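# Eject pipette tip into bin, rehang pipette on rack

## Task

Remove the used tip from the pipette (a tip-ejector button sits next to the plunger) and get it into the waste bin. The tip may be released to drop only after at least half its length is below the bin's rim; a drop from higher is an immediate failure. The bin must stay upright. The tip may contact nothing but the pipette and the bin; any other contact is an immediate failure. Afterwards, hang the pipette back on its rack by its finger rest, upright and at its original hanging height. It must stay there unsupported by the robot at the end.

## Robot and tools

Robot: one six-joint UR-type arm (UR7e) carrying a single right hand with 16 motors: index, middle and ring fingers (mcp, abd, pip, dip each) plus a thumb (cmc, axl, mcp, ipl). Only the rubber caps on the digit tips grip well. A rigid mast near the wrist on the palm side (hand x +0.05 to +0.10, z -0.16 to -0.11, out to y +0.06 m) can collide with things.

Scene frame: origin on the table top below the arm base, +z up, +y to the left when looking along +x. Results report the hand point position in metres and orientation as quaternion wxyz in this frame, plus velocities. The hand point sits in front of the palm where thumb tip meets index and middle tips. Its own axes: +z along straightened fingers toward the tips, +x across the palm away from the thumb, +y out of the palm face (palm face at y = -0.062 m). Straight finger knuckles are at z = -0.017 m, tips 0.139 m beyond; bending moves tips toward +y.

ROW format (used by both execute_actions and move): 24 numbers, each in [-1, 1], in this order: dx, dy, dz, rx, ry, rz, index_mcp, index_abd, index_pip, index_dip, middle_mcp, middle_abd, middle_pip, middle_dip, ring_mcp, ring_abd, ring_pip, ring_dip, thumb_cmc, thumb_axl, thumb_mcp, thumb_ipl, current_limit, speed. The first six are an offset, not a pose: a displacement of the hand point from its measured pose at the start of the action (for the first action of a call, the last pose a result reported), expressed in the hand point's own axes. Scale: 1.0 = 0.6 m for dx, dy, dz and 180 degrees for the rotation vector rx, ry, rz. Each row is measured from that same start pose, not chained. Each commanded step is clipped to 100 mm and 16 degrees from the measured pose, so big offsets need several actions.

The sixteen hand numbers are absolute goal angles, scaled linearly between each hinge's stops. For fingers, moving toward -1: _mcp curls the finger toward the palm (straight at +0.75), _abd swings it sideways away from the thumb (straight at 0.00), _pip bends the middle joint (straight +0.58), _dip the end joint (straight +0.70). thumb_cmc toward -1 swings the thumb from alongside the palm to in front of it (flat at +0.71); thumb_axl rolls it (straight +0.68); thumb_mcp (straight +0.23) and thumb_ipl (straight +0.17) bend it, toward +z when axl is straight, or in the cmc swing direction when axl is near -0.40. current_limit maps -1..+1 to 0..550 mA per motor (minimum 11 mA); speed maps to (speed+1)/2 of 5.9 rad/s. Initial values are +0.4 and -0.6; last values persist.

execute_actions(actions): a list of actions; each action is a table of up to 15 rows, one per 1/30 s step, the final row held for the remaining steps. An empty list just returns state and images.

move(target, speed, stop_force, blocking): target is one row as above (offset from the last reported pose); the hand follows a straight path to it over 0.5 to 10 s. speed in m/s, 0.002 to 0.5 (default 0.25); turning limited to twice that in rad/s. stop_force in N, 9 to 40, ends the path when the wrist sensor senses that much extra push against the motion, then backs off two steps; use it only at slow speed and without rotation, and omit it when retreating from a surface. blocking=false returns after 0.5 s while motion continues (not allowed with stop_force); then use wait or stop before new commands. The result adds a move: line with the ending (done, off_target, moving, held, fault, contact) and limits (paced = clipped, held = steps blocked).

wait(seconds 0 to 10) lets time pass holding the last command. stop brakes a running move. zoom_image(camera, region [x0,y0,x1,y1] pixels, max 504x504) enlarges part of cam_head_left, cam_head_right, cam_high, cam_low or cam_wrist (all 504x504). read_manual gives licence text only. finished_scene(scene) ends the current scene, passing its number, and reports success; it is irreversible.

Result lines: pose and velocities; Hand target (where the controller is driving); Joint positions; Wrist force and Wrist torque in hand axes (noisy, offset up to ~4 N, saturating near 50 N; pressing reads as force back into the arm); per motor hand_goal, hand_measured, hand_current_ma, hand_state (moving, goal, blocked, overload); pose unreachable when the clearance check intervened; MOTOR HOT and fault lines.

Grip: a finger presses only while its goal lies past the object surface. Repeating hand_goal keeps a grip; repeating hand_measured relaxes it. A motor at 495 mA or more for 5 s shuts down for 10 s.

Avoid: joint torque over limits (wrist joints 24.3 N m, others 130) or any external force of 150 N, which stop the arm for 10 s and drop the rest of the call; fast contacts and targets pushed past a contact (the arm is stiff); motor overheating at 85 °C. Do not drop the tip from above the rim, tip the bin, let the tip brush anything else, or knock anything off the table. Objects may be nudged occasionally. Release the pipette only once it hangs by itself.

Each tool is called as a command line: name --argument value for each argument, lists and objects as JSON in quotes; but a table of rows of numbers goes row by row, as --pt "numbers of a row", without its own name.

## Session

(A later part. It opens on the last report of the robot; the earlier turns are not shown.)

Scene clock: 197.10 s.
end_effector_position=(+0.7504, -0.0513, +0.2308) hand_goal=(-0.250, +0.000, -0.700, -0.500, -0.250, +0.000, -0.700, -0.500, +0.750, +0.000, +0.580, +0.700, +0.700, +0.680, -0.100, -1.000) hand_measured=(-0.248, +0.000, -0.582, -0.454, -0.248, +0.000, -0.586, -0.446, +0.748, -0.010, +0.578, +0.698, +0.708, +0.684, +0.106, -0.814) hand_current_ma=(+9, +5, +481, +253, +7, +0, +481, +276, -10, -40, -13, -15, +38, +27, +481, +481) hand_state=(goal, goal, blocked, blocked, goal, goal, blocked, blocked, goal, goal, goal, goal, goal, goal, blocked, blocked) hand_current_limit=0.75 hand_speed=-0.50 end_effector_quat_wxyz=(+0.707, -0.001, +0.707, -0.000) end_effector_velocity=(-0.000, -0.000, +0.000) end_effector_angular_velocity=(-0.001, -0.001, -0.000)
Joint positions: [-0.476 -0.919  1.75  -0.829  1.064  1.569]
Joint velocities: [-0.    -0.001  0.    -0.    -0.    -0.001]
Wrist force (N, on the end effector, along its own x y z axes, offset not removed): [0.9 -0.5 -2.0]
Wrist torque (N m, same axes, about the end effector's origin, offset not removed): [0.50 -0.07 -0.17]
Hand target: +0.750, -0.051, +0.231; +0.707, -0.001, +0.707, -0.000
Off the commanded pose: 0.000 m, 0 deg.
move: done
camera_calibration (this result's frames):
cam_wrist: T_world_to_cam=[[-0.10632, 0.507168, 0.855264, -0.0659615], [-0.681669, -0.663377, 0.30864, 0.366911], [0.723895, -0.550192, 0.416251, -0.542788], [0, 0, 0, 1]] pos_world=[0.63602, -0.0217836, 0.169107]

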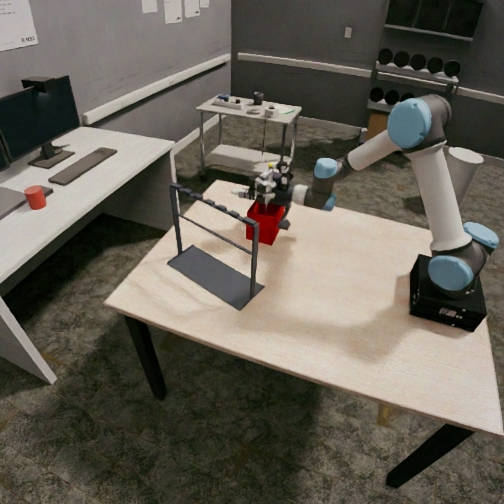

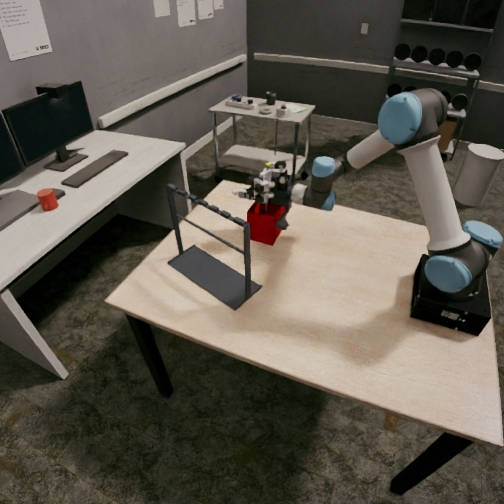

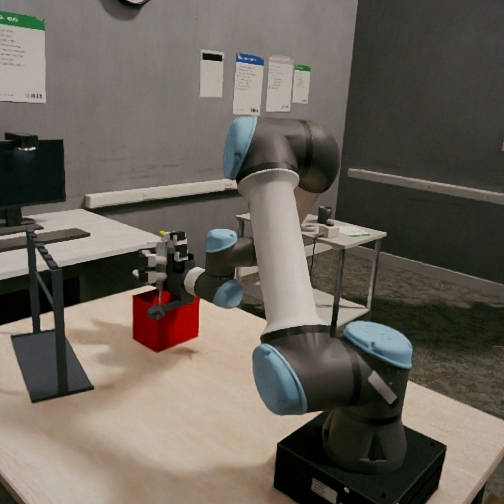

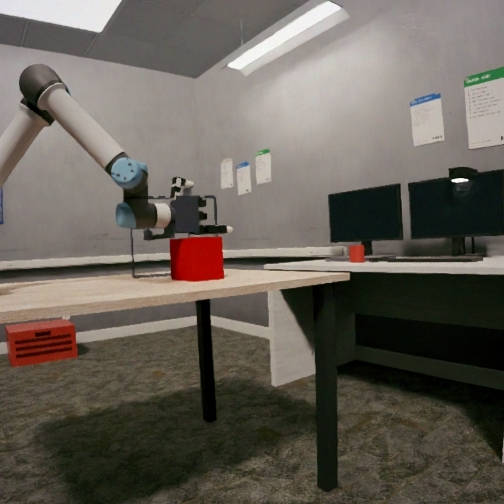

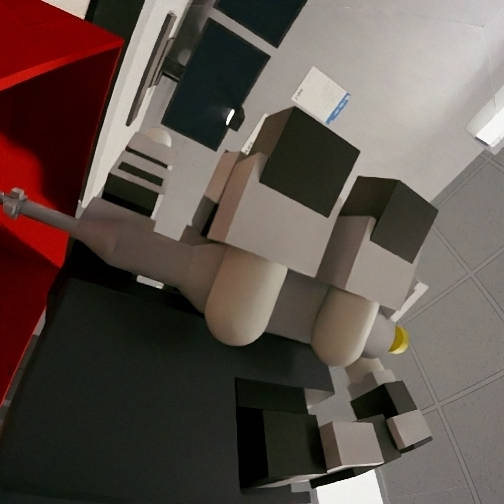

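move --target '[-0.15,0,0,0,0,0,-0.25,0,-0.7,-0.5,-0.25,0,-0.7,-0.5,0.75,0,0.58,0.7,0.71,0.68,0.23,0.17,0.6,-0.4]' --speed 0.08

move --target '[0,0.27,-0.11,0,0,0,-0.25,0,-0.7,-0.5,-0.25,0,-0.7,-0.5,0.75,0,0.58,0.7,0.71,0.68,0.23,0.17,0.6,-0.4]' --speed 0.1

move --target '[0.108,0.0945,0.032,0.105,0,0,-0.25,0,-0.7,-0.5,-0.25,0,-0.7,-0.5,0.75,0,0.58,0.7,0.71,0.68,0.23,0.17,0.6,-0.4]' --speed 0.08

move --target '[0,0.13,0,0,0,0,-0.25,0,-0.7,-0.5,-0.25,0,-0.7,-0.5,0.75,0,0.58,0.7,0.71,0.68,0.23,0.17,0.6,-0.4]' --speed 0.04

zoom_image --camera "cam_head_left" --region '[190, 160, 310, 280]'

Scene clock: 201.60 s.
end_effector_position=(+0.7505, -0.0510, +0.3208) hand_goal=(-0.250, +0.000, -0.700, -0.500, -0.250, +0.000, -0.700, -0.500, +0.750, +0.000, +0.580, +0.700, +0.710, +0.680, +0.230, +0.170) hand_measured=(-0.248, +0.000, -0.582, -0.454, -0.248, +0.000, -0.586, -0.446, +0.748, -0.010, +0.578, +0.698, +0.710, +0.682, +0.228, +0.168) hand_current_ma=(+6, +5, +440, +253, +7, +0, +440, +276, -10, -40, -13, -15, +4, +14, -14, -14) hand_state=(goal, goal, blocked, blocked, goal, goal, blocked, blocked, goal, goal, goal, goal, goal, goal, goal, goal) hand_current_limit=0.60 hand_speed=-0.40 end_effector_quat_wxyz=(+0.707, -0.001, +0.707, +0.000) end_effector_velocity=(-0.000, +0.000, +0.002) end_effector_angular_velocity=(-0.002, -0.000, +0.000)
Joint positions: [-0.476 -1.062  1.699 -0.635  1.064  1.57 ]
Joint velocities: [ 0.    -0.002 -0.001  0.004  0.    -0.002]
Wrist force (N, on the end effector, along its own x y z axes, offset not removed): [1.8 0.7 -0.8]
Wrist torque (N m, same axes, about the end effector's origin, offset not removed): [0.18 -0.60 -0.11]
Hand target: +0.750, -0.051, +0.321; +0.707, -0.001, +0.707, -0.000
Off the commanded pose: 0.000 m, 0 deg.
move: done
camera_calibration (this result's frames):
cam_wrist: T_world_to_cam=[[-0.106309, 0.507029, 0.855348, -0.143077], [-0.681696, -0.663403, 0.308523, 0.339407], [0.723871, -0.550288, 0.416166, -0.580082], [0, 0, 0, 1]] pos_world=[0.636066, -0.0215037, 0.259076]

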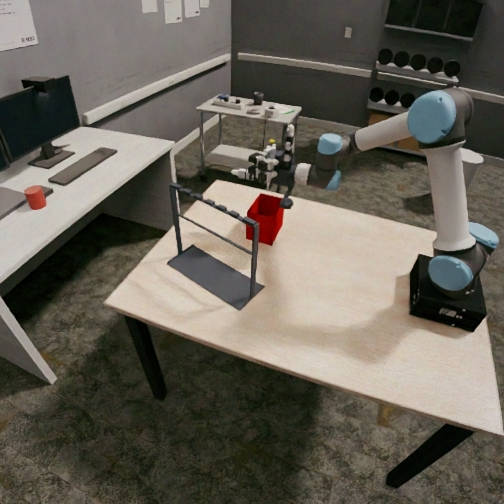

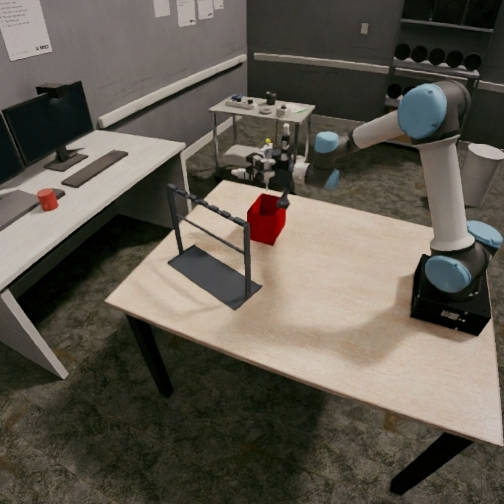

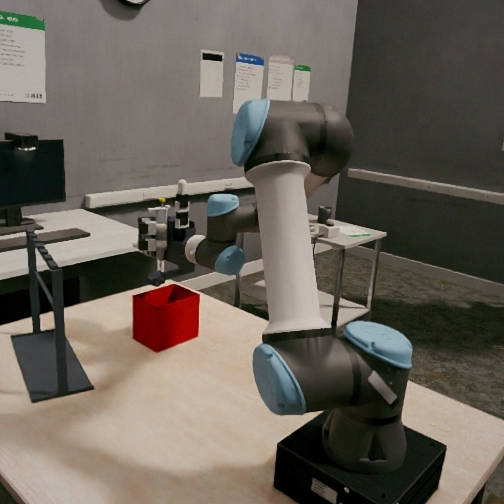

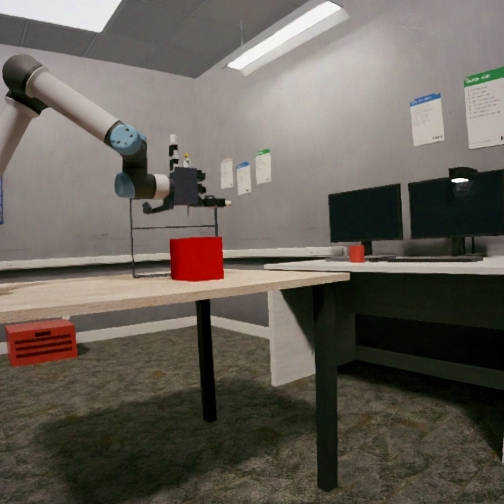

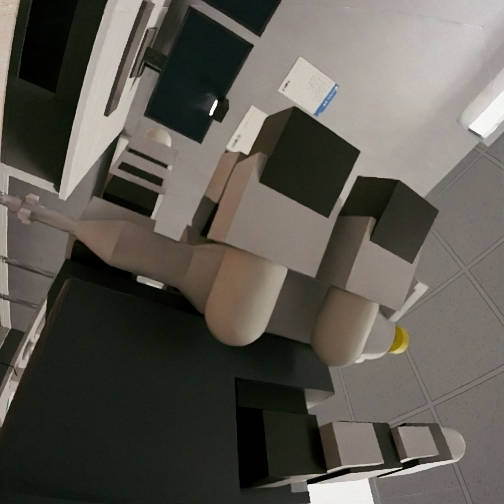

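Scene clock: 203.77 s.
end_effector_position=(+0.6845, +0.1109, +0.3204) hand_goal=(-0.250, +0.000, -0.700, -0.500, -0.250, +0.000, -0.700, -0.500, +0.750, +0.000, +0.580, +0.700, +0.710, +0.680, +0.230, +0.170) hand_measured=(-0.248, +0.000, -0.582, -0.454, -0.248, +0.000, -0.586, -0.446, +0.748, -0.010, +0.578, +0.698, +0.710, +0.682, +0.228, +0.168) hand_current_ma=(+6, +5, +440, +253, +7, +0, +440, +276, -10, -40, -13, -15, +4, +14, -13, -14) hand_state=(goal, goal, blocked, blocked, goal, goal, blocked, blocked, goal, goal, goal, goal, goal, goal, goal, goal) hand_current_limit=0.60 hand_speed=-0.40 end_effector_quat_wxyz=(+0.707, -0.001, +0.707, -0.000) end_effector_velocity=(-0.001, +0.001, +0.000) end_effector_angular_velocity=(+0.001, -0.000, -0.001)
Joint positions: [-0.21  -1.224  1.956 -0.729  1.329  1.57 ]
Joint velocities: [ 0.003 -0.002  0.001 -0.     0.004  0.001]
Wrist force (N, on the end effector, along its own x y z axes, offset not removed): [0.0 -0.5 -1.6]
Wrist torque (N m, same axes, about the end effector's origin, offset not removed): [0.08 -0.25 -0.26]
Hand target: +0.684, +0.111, +0.320; +0.707, -0.001, +0.707, -0.000
Off the commanded pose: 0.000 m, 0 deg.
move: done
camera_calibration (this result's frames):
cam_wrist: T_world_to_cam=[[-0.106254, 0.507193, 0.855258, -0.23189], [-0.681657, -0.663359, 0.308705, 0.401869], [0.723916, -0.550191, 0.416216, -0.443118], [0, 0, 0, 1]] pos_world=[0.570077, 0.140397, 0.2587]

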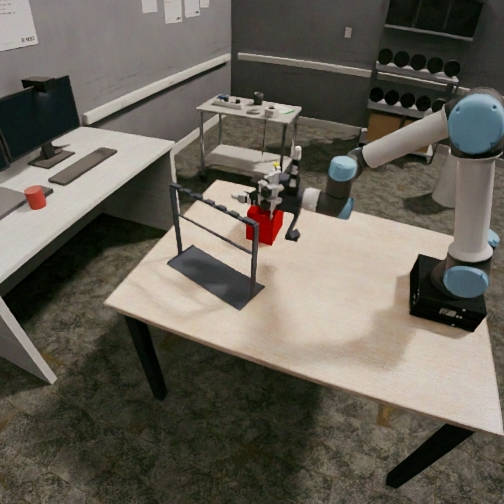

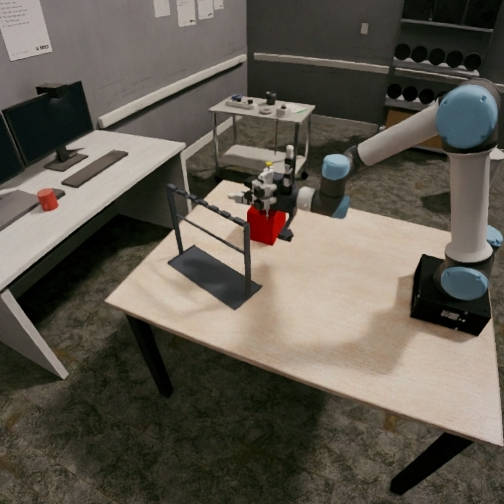

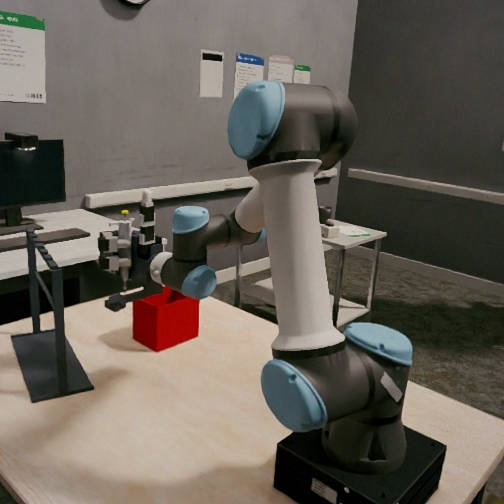

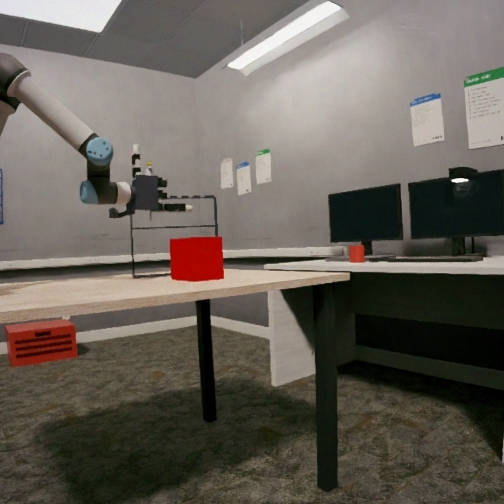

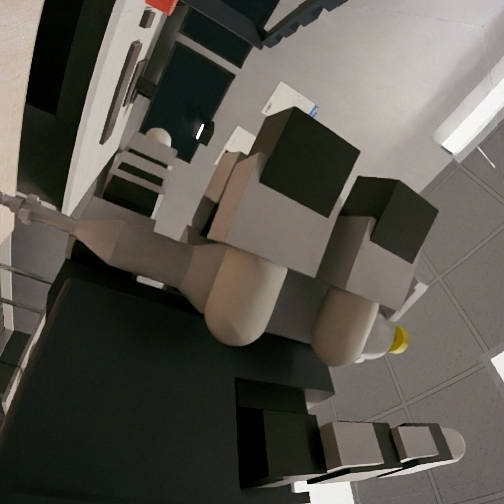

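Scene clock: 206.17 s.
end_effector_position=(+0.7036, +0.1675, +0.2555) hand_goal=(-0.250, +0.000, -0.700, -0.500, -0.250, +0.000, -0.700, -0.500, +0.750, +0.000, +0.580, +0.700, +0.710, +0.680, +0.230, +0.170) hand_measured=(-0.248, +0.000, -0.582, -0.454, -0.248, +0.000, -0.586, -0.446, +0.748, -0.010, +0.578, +0.698, +0.710, +0.682, +0.228, +0.168) hand_current_ma=(+6, +5, +440, +253, +7, +0, +440, +276, -10, -40, -13, -15, +4, +14, -13, -14) hand_state=(goal, goal, blocked, blocked, goal, goal, blocked, blocked, goal, goal, goal, goal, goal, goal, goal, goal) hand_current_limit=0.60 hand_speed=-0.40 end_effector_quat_wxyz=(+0.697, +0.115, +0.698, -0.116) end_effector_velocity=(+0.001, +0.000, -0.001) end_effector_angular_velocity=(+0.001, +0.000, -0.008)
Joint positions: [ 0.09  -1.051  1.908 -0.855  1.959  1.57 ]
Joint velocities: [ 0.005  0.004 -0.003 -0.001  0.013  0.001]
Wrist force (N, on the end effector, along its own x y z axes, offset not removed): [1.9 0.6 -4.0]
Wrist torque (N m, same axes, about the end effector's origin, offset not removed): [0.44 -0.27 -0.24]
Hand target: +0.704, +0.168, +0.255; +0.697, +0.115, +0.698, -0.116
Off the commanded pose: 0.000 m, 0 deg.
move: done
camera_calibration (this result's frames):
cam_wrist: T_world_to_cam=[[0.0628733, 0.51491, 0.854935, -0.323203], [-0.859748, -0.407085, 0.308407, 0.554929], [0.506833, -0.75442, 0.417098, -0.212042], [0, 0, 0, 1]] pos_world=[0.60489, 0.232356, 0.193617]

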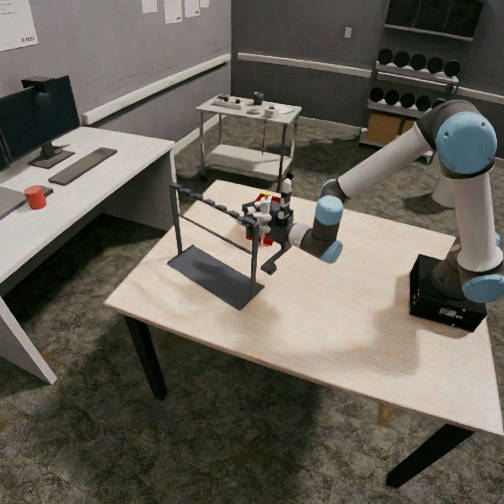

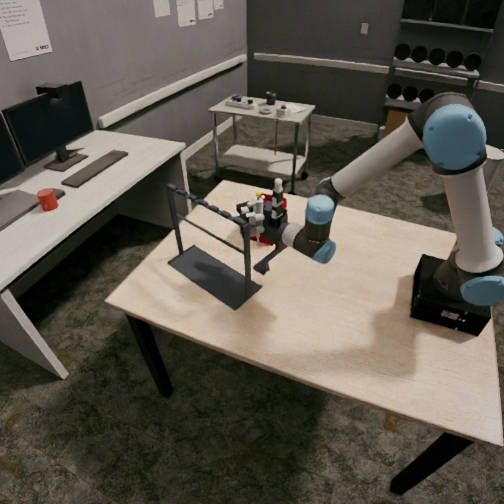

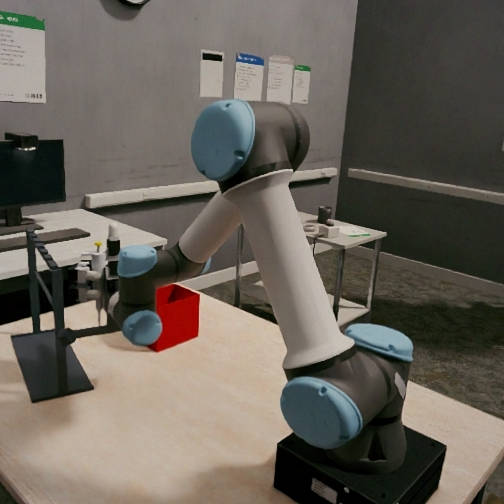

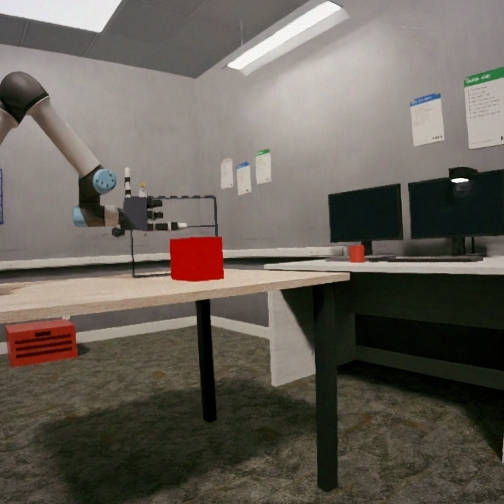

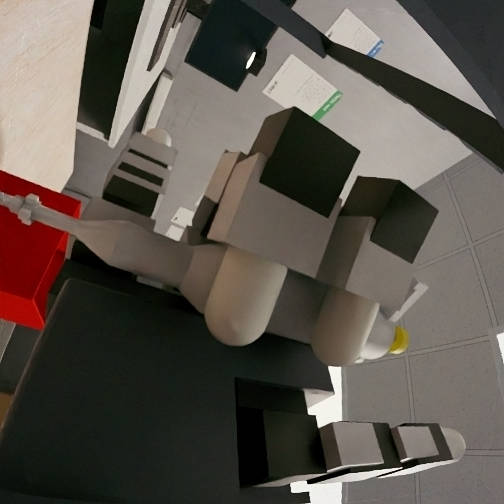

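Scene clock: 208.43 s.
end_effector_position=(+0.7286, +0.2413, +0.2552) hand_goal=(-0.250, +0.000, -0.700, -0.500, -0.250, +0.000, -0.700, -0.500, +0.750, +0.000, +0.580, +0.700, +0.710, +0.680, +0.230, +0.170) hand_measured=(-0.248, +0.000, -0.582, -0.454, -0.248, +0.000, -0.586, -0.446, +0.748, -0.010, +0.578, +0.698, +0.710, +0.682, +0.228, +0.168) hand_current_ma=(+6, +5, +440, +253, +7, +0, +440, +276, -10, -40, -13, -15, +4, +14, -13, -14) hand_state=(goal, goal, blocked, blocked, goal, goal, blocked, blocked, goal, goal, goal, goal, goal, goal, goal, goal) hand_current_limit=0.60 hand_speed=-0.40 end_effector_quat_wxyz=(+0.697, +0.115, +0.698, -0.116) end_effector_velocity=(+0.001, +0.001, +0.000) end_effector_angular_velocity=(-0.000, +0.000, -0.001)
Joint positions: [ 0.231 -0.962  1.744 -0.78   2.1    1.57 ]
Joint velocities: [ 0.001  0.002 -0.004  0.003  0.002 -0.   ]
Wrist force (N, on the end effector, along its own x y z axes, offset not removed): [4.3 0.5 2.7]
Wrist torque (N m, same axes, about the end effector's origin, offset not removed): [-0.20 -0.88 0.01]
Hand target: +0.729, +0.241, +0.255; +0.697, +0.115, +0.698, -0.116
Off the commanded pose: 0.000 m, 0 deg.
move: done
camera_calibration (this result's frames):
cam_wrist: T_world_to_cam=[[0.0628454, 0.51501, 0.854877, -0.36256], [-0.859748, -0.407065, 0.308434, 0.606574], [0.506837, -0.754363, 0.417196, -0.169063], [0, 0, 0, 1]] pos_world=[0.629974, 0.306102, 0.193389]

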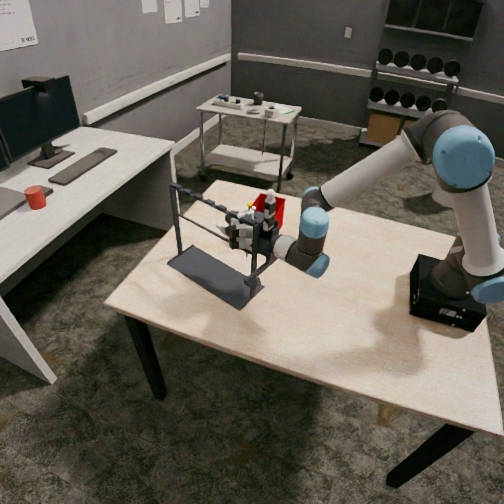

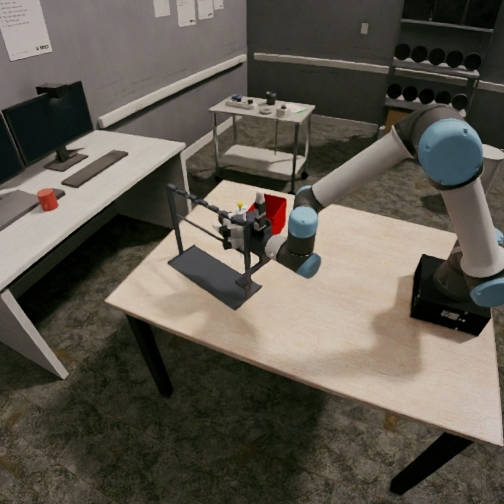

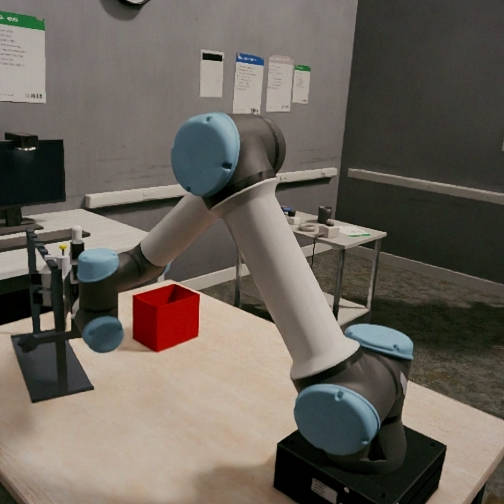

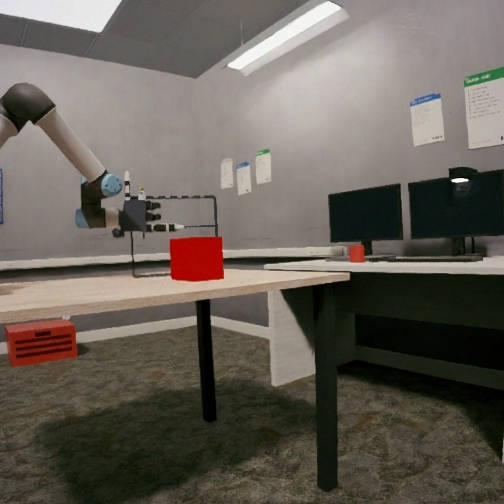

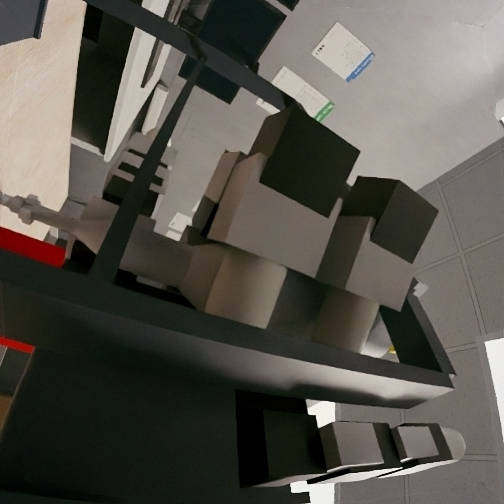

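Region (190, 160, 310, 280) of cam_head_left's 504x504 image, scaled by 4.200, with more detail than that image has.

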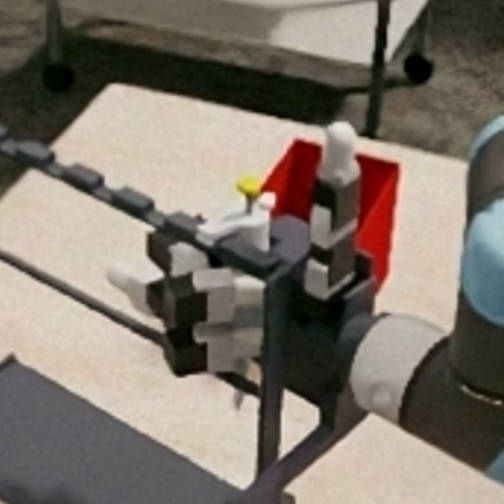

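execute_actions --actions '[]'

Scene clock: 212.60 s.
end_effector_position=(+0.7287, +0.2414, +0.2552) hand_goal=(-0.250, +0.000, -0.700, -0.500, -0.250, +0.000, -0.700, -0.500, +0.750, +0.000, +0.580, +0.700, +0.710, +0.680, +0.230, +0.170) hand_measured=(-0.248, +0.000, -0.582, -0.454, -0.248, +0.000, -0.586, -0.446, +0.748, -0.010, +0.578, +0.698, +0.710, +0.682, +0.228, +0.168) hand_current_ma=(+6, +5, +440, +253, +7, +0, +440, +276, -10, -40, -13, -15, +4, +14, -13, -14) hand_state=(goal, goal, blocked, blocked, goal, goal, blocked, blocked, goal, goal, goal, goal, goal, goal, goal, goal) hand_current_limit=0.60 hand_speed=-0.40 end_effector_quat_wxyz=(+0.697, +0.115, +0.698, -0.116) end_effector_velocity=(-0.000, -0.000, +0.000) end_effector_angular_velocity=(+0.000, +0.000, -0.000)
Joint positions: [ 0.232 -0.962  1.743 -0.78   2.101  1.57 ]
Joint velocities: [ 0. -0.  0.  0.  0.  0.]
Wrist force (N, on the end effector, along its own x y z axes, offset not removed): [2.0 -0.4 0.9]
Wrist torque (N m, same axes, about the end effector's origin, offset not removed): [-0.13 -0.45 -0.18]
Hand target: +0.729, +0.241, +0.255; +0.697, +0.115, +0.698, -0.116
Off the commanded pose: 0.000 m, 0 deg.
camera_calibration (this result's frames):
cam_wrist: T_world_to_cam=[[0.0628585, 0.515004, 0.85488, -0.362637], [-0.859752, -0.407054, 0.308438, 0.606668], [0.506829, -0.754373, 0.417189, -0.168986], [0, 0, 0, 1]] pos_world=[0.630026, 0.306228, 0.193391]

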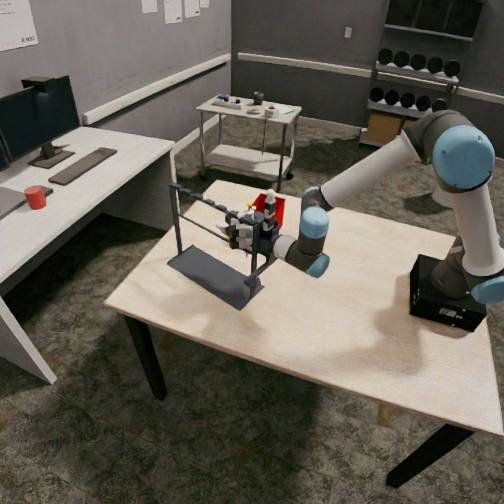

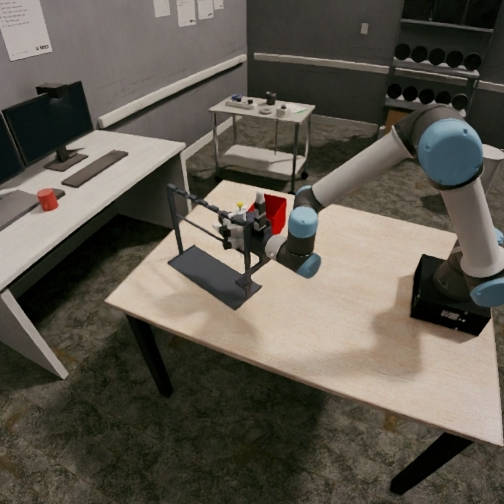

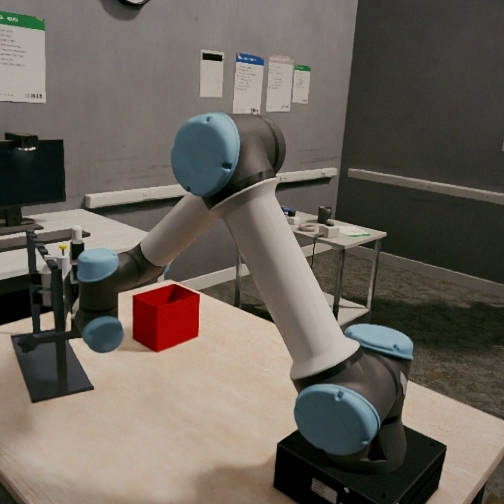

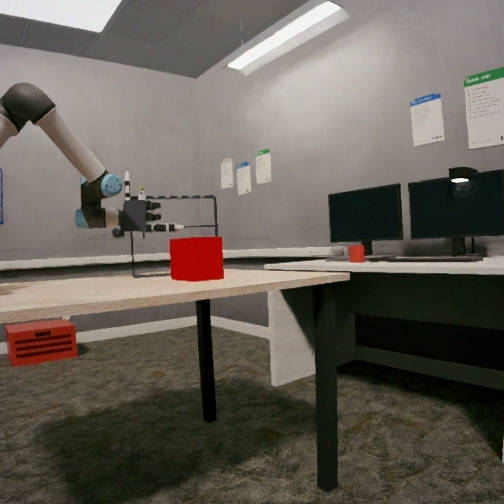

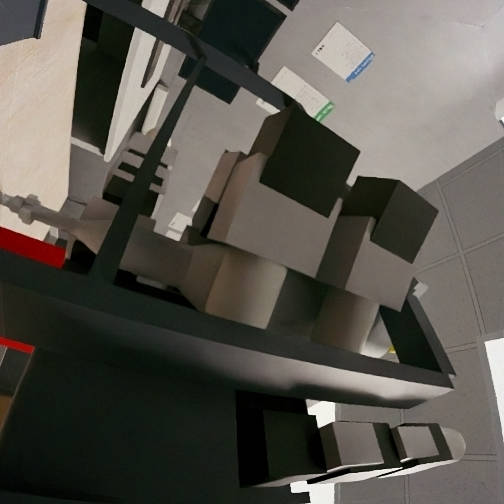

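move --target '[0.017,0,0,0,0,0,-0.25,0,-0.7,-0.5,-0.25,0,-0.7,-0.5,0.75,0,0.58,0.7,0.71,0.68,0.23,0.17,0.6,-0.4]' --speed 0.03

zoom_image --camera "cam_head_left" --region '[160,170,300,270]'

Scene clock: 217.63 s.
end_effector_position=(+0.7287, +0.2414, +0.2451) hand_goal=(-0.250, +0.000, -0.700, -0.500, -0.250, +0.000, -0.700, -0.500, +0.750, +0.000, +0.580, +0.700, +0.710, +0.680, +0.230, +0.170) hand_measured=(-0.244, -0.008, -0.582, -0.454, -0.232, -0.010, -0.586, -0.446, +0.748, -0.010, +0.578, +0.698, +0.710, +0.682, +0.228, +0.168) hand_current_ma=(+34, -41, +440, +253, +99, -47, +440, +276, -10, -40, -13, -15, +4, +14, -13, -14) hand_state=(goal, goal, blocked, blocked, goal, goal, blocked, blocked, goal, goal, goal, goal, goal, goal, goal, goal) hand_current_limit=0.60 hand_speed=-0.40 end_effector_quat_wxyz=(+0.697, +0.115, +0.698, -0.116) end_effector_velocity=(-0.000, +0.001, -0.002) end_effector_angular_velocity=(-0.000, +0.002, +0.001)
Joint positions: [ 0.232 -0.945  1.748 -0.801  2.101  1.571]
Joint velocities: [ 0.001  0.002  0.    -0.    -0.    -0.   ]
Wrist force (N, on the end effector, along its own x y z axes, offset not removed): [-10.6 4.0 1.7]
Wrist torque (N m, same axes, about the end effector's origin, offset not removed): [0.19 -0.57 -0.30]
Hand target: +0.729, +0.241, +0.245; +0.697, +0.115, +0.698, -0.116
Off the commanded pose: 0.000 m, 0 deg.
move: done
camera_calibration (this result's frames):
cam_wrist: T_world_to_cam=[[0.0627498, 0.514934, 0.85493, -0.353908], [-0.859791, -0.407079, 0.308295, 0.609853], [0.506775, -0.754407, 0.417192, -0.164732], [0, 0, 0, 1]] pos_world=[0.630036, 0.306222, 0.183277]

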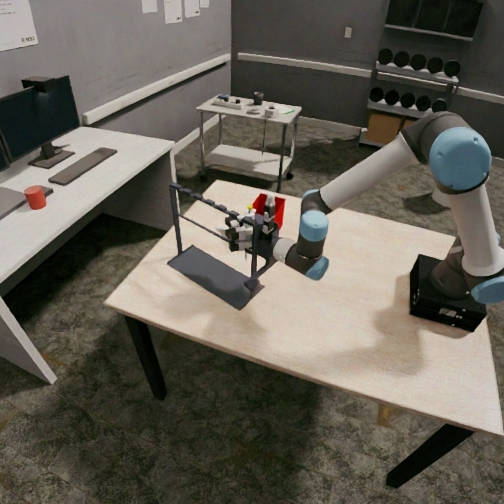

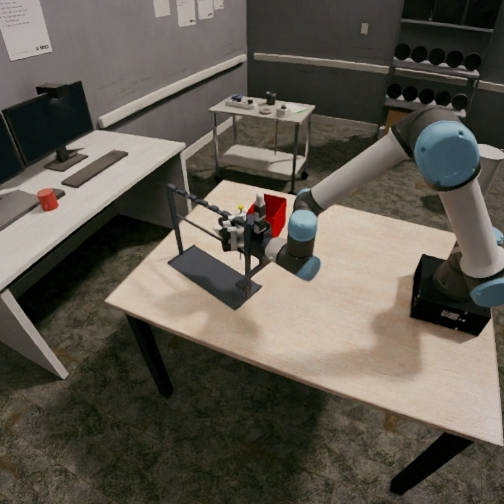

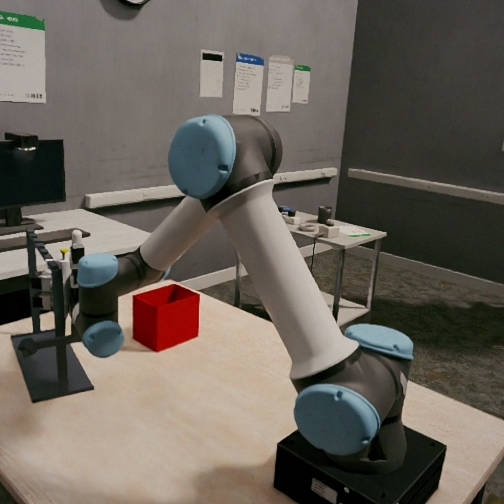

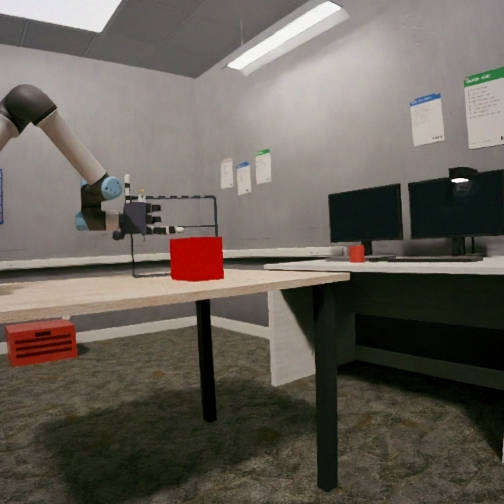

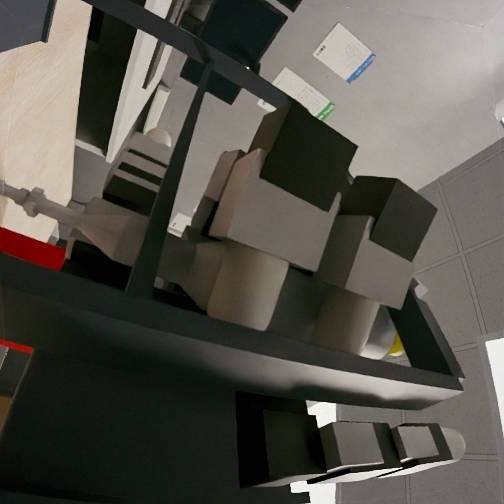

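Region (160, 170, 300, 270) of cam_head_left's 504x504 image, scaled by 3.600, with more detail than that image has; it fills the top 360 rows of this view, and the rest is white.

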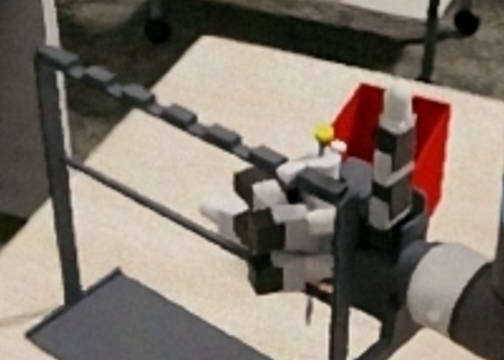

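Seated. Release.

move --target '[0,0,0,0,0,0,0.75,0,0.58,0.7,0.75,0,0.58,0.7,0.75,0,0.58,0.7,0.71,0.68,0.23,0.17,0.6,-0.4]'

move --target '[0,-0.15,0,0,0,0,0.75,0,0.58,0.7,0.75,0,0.58,0.7,0.75,0,0.58,0.7,0.71,0.68,0.23,0.17,0.6,-0.4]' --speed 0.06

zoom_image --camera "cam_head_left" --region '[140,160,320,320]'

Scene clock: 220.57 s.
end_effector_position=(+0.7287, +0.2414, +0.2451) hand_goal=(+0.750, +0.000, +0.580, +0.700, +0.750, +0.000, +0.580, +0.700, +0.750, +0.000, +0.580, +0.700, +0.710, +0.680, +0.230, +0.170) hand_measured=(+0.748, -0.008, +0.578, +0.698, +0.748, -0.008, +0.578, +0.696, +0.748, -0.010, +0.578, +0.698, +0.710, +0.682, +0.228, +0.168) hand_current_ma=(-11, -38, -14, -14, -10, -38, -14, -15, -10, -40, -13, -15, +4, +14, -13, -14) hand_state=(goal, goal, goal, goal, goal, goal, goal, goal, goal, goal, goal, goal, goal, goal, goal, goal) hand_current_limit=0.60 hand_speed=-0.40 end_effector_quat_wxyz=(+0.697, +0.115, +0.698, -0.116) end_effector_velocity=(+0.000, -0.000, -0.001) end_effector_angular_velocity=(-0.001, +0.002, +0.000)
Joint positions: [ 0.232 -0.945  1.748 -0.801  2.101  1.571]
Joint velocities: [-0.     0.002 -0.    -0.    -0.    -0.001]
Wrist force (N, on the end effector, along its own x y z axes, offset not removed): [4.5 -0.5 1.6]
Wrist torque (N m, same axes, about the end effector's origin, offset not removed): [-0.34 -0.74 0.11]
Hand target: +0.729, +0.241, +0.245; +0.697, +0.115, +0.698, -0.116
Off the commanded pose: 0.000 m, 0 deg.
move: done
camera_calibration (this result's frames):
cam_wrist: T_world_to_cam=[[0.0627377, 0.514937, 0.854929, -0.353901], [-0.85978, -0.407101, 0.308297, 0.609852], [0.506796, -0.754393, 0.417192, -0.164746], [0, 0, 0, 1]] pos_world=[0.630034, 0.306224, 0.183276]

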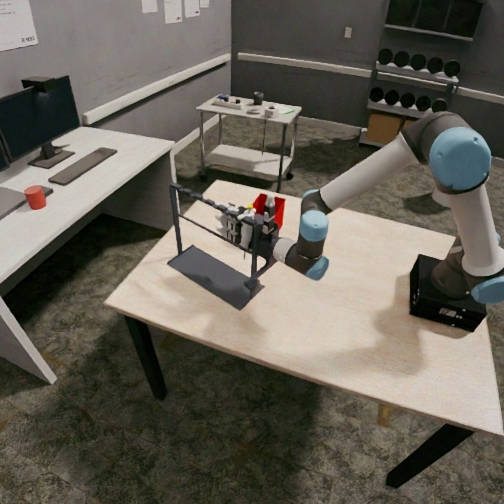

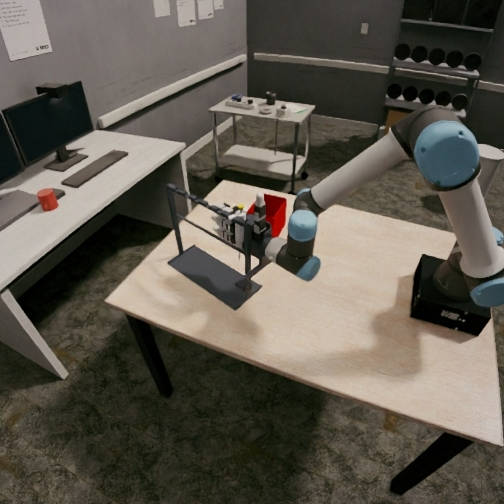

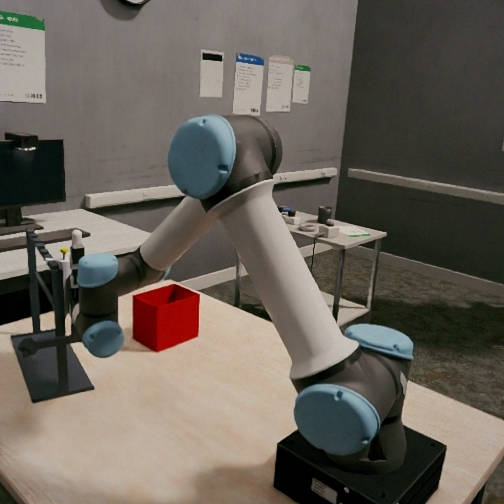

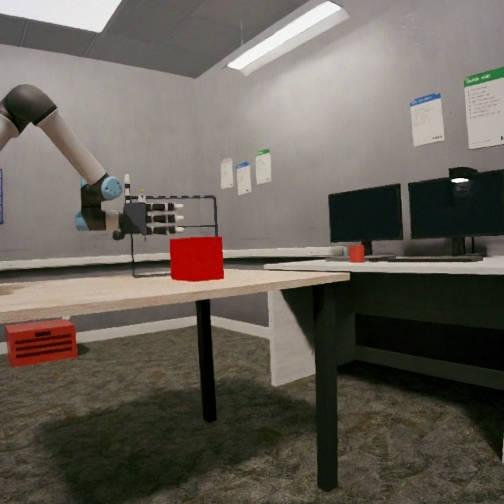

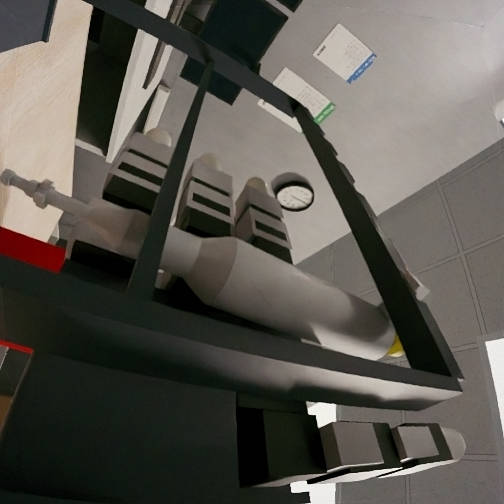

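Scene clock: 222.43 s.
end_effector_position=(+0.6997, +0.1563, +0.2454) hand_goal=(+0.750, +0.000, +0.580, +0.700, +0.750, +0.000, +0.580, +0.700, +0.750, +0.000, +0.580, +0.700, +0.710, +0.680, +0.230, +0.170) hand_measured=(+0.748, -0.008, +0.578, +0.698, +0.748, -0.008, +0.578, +0.696, +0.748, -0.010, +0.578, +0.698, +0.710, +0.682, +0.228, +0.168) hand_current_ma=(-11, -38, -14, -14, -10, -38, -14, -15, -10, -40, -13, -15, +4, +14, -13, -14) hand_state=(goal, goal, goal, goal, goal, goal, goal, goal, goal, goal, goal, goal, goal, goal, goal, goal) hand_current_limit=0.60 hand_speed=-0.40 end_effector_quat_wxyz=(+0.697, +0.115, +0.698, -0.116) end_effector_velocity=(-0.000, -0.002, +0.000) end_effector_angular_velocity=(+0.000, -0.001, -0.000)
Joint positions: [ 0.066 -1.044  1.934 -0.889  1.935  1.57 ]
Joint velocities: [-0.004 -0.002  0.003 -0.002 -0.004  0.   ]
Wrist force (N, on the end effector, along its own x y z axes, offset not removed): [-0.9 0.3 -0.9]
Wrist torque (N m, same axes, about the end effector's origin, offset not removed): [-0.04 0.20 -0.21]
Hand target: +0.700, +0.156, +0.245; +0.697, +0.115, +0.698, -0.116
Off the commanded pose: 0.000 m, 0 deg.
move: done
camera_calibration (this result's frames):
cam_wrist: T_world_to_cam=[[0.0627683, 0.514821, 0.854997, -0.308476], [-0.859784, -0.407121, 0.30826, 0.550243], [0.506786, -0.754461, 0.417081, -0.214342], [0, 0, 0, 1]] pos_world=[0.601078, 0.221112, 0.183525]

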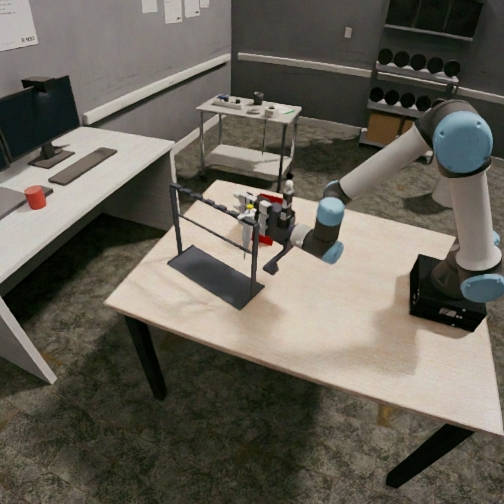

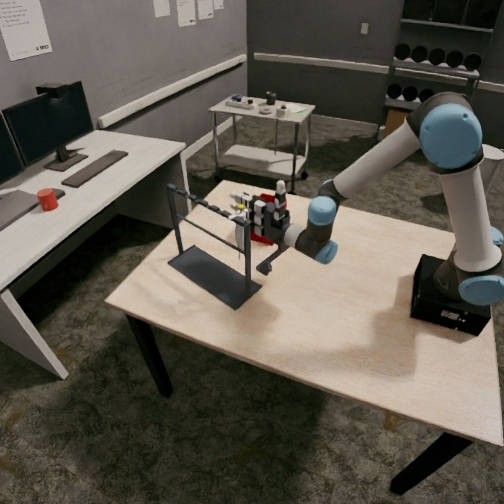

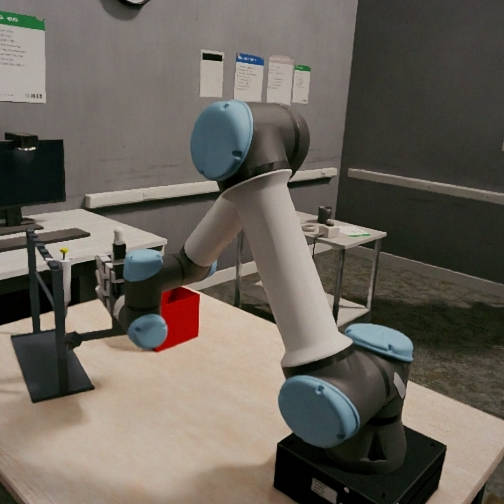

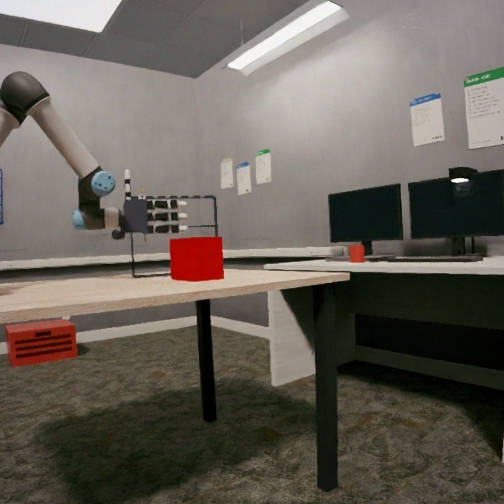

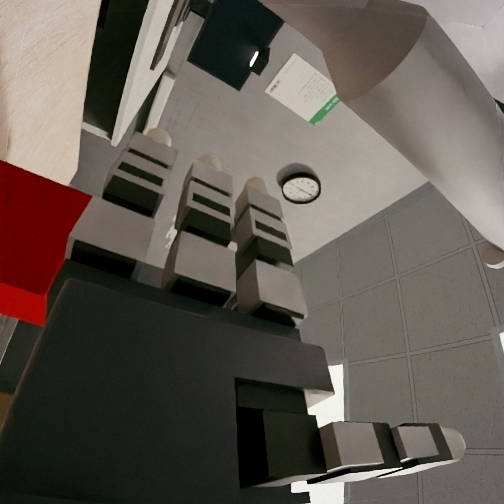

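Region (140, 160, 320, 320) of cam_head_left's 504x504 image, scaled by 2.800, with more detail than that image has.

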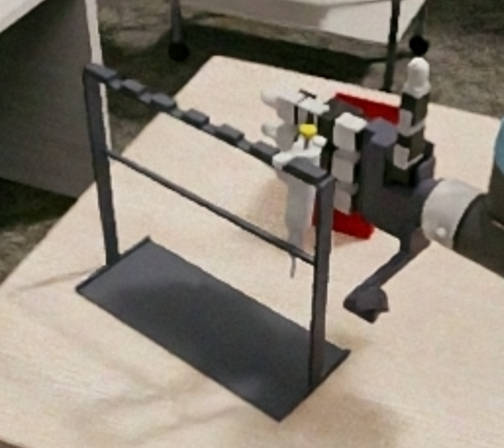

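finished_scene --scene 1

The scene is finished: the task was done.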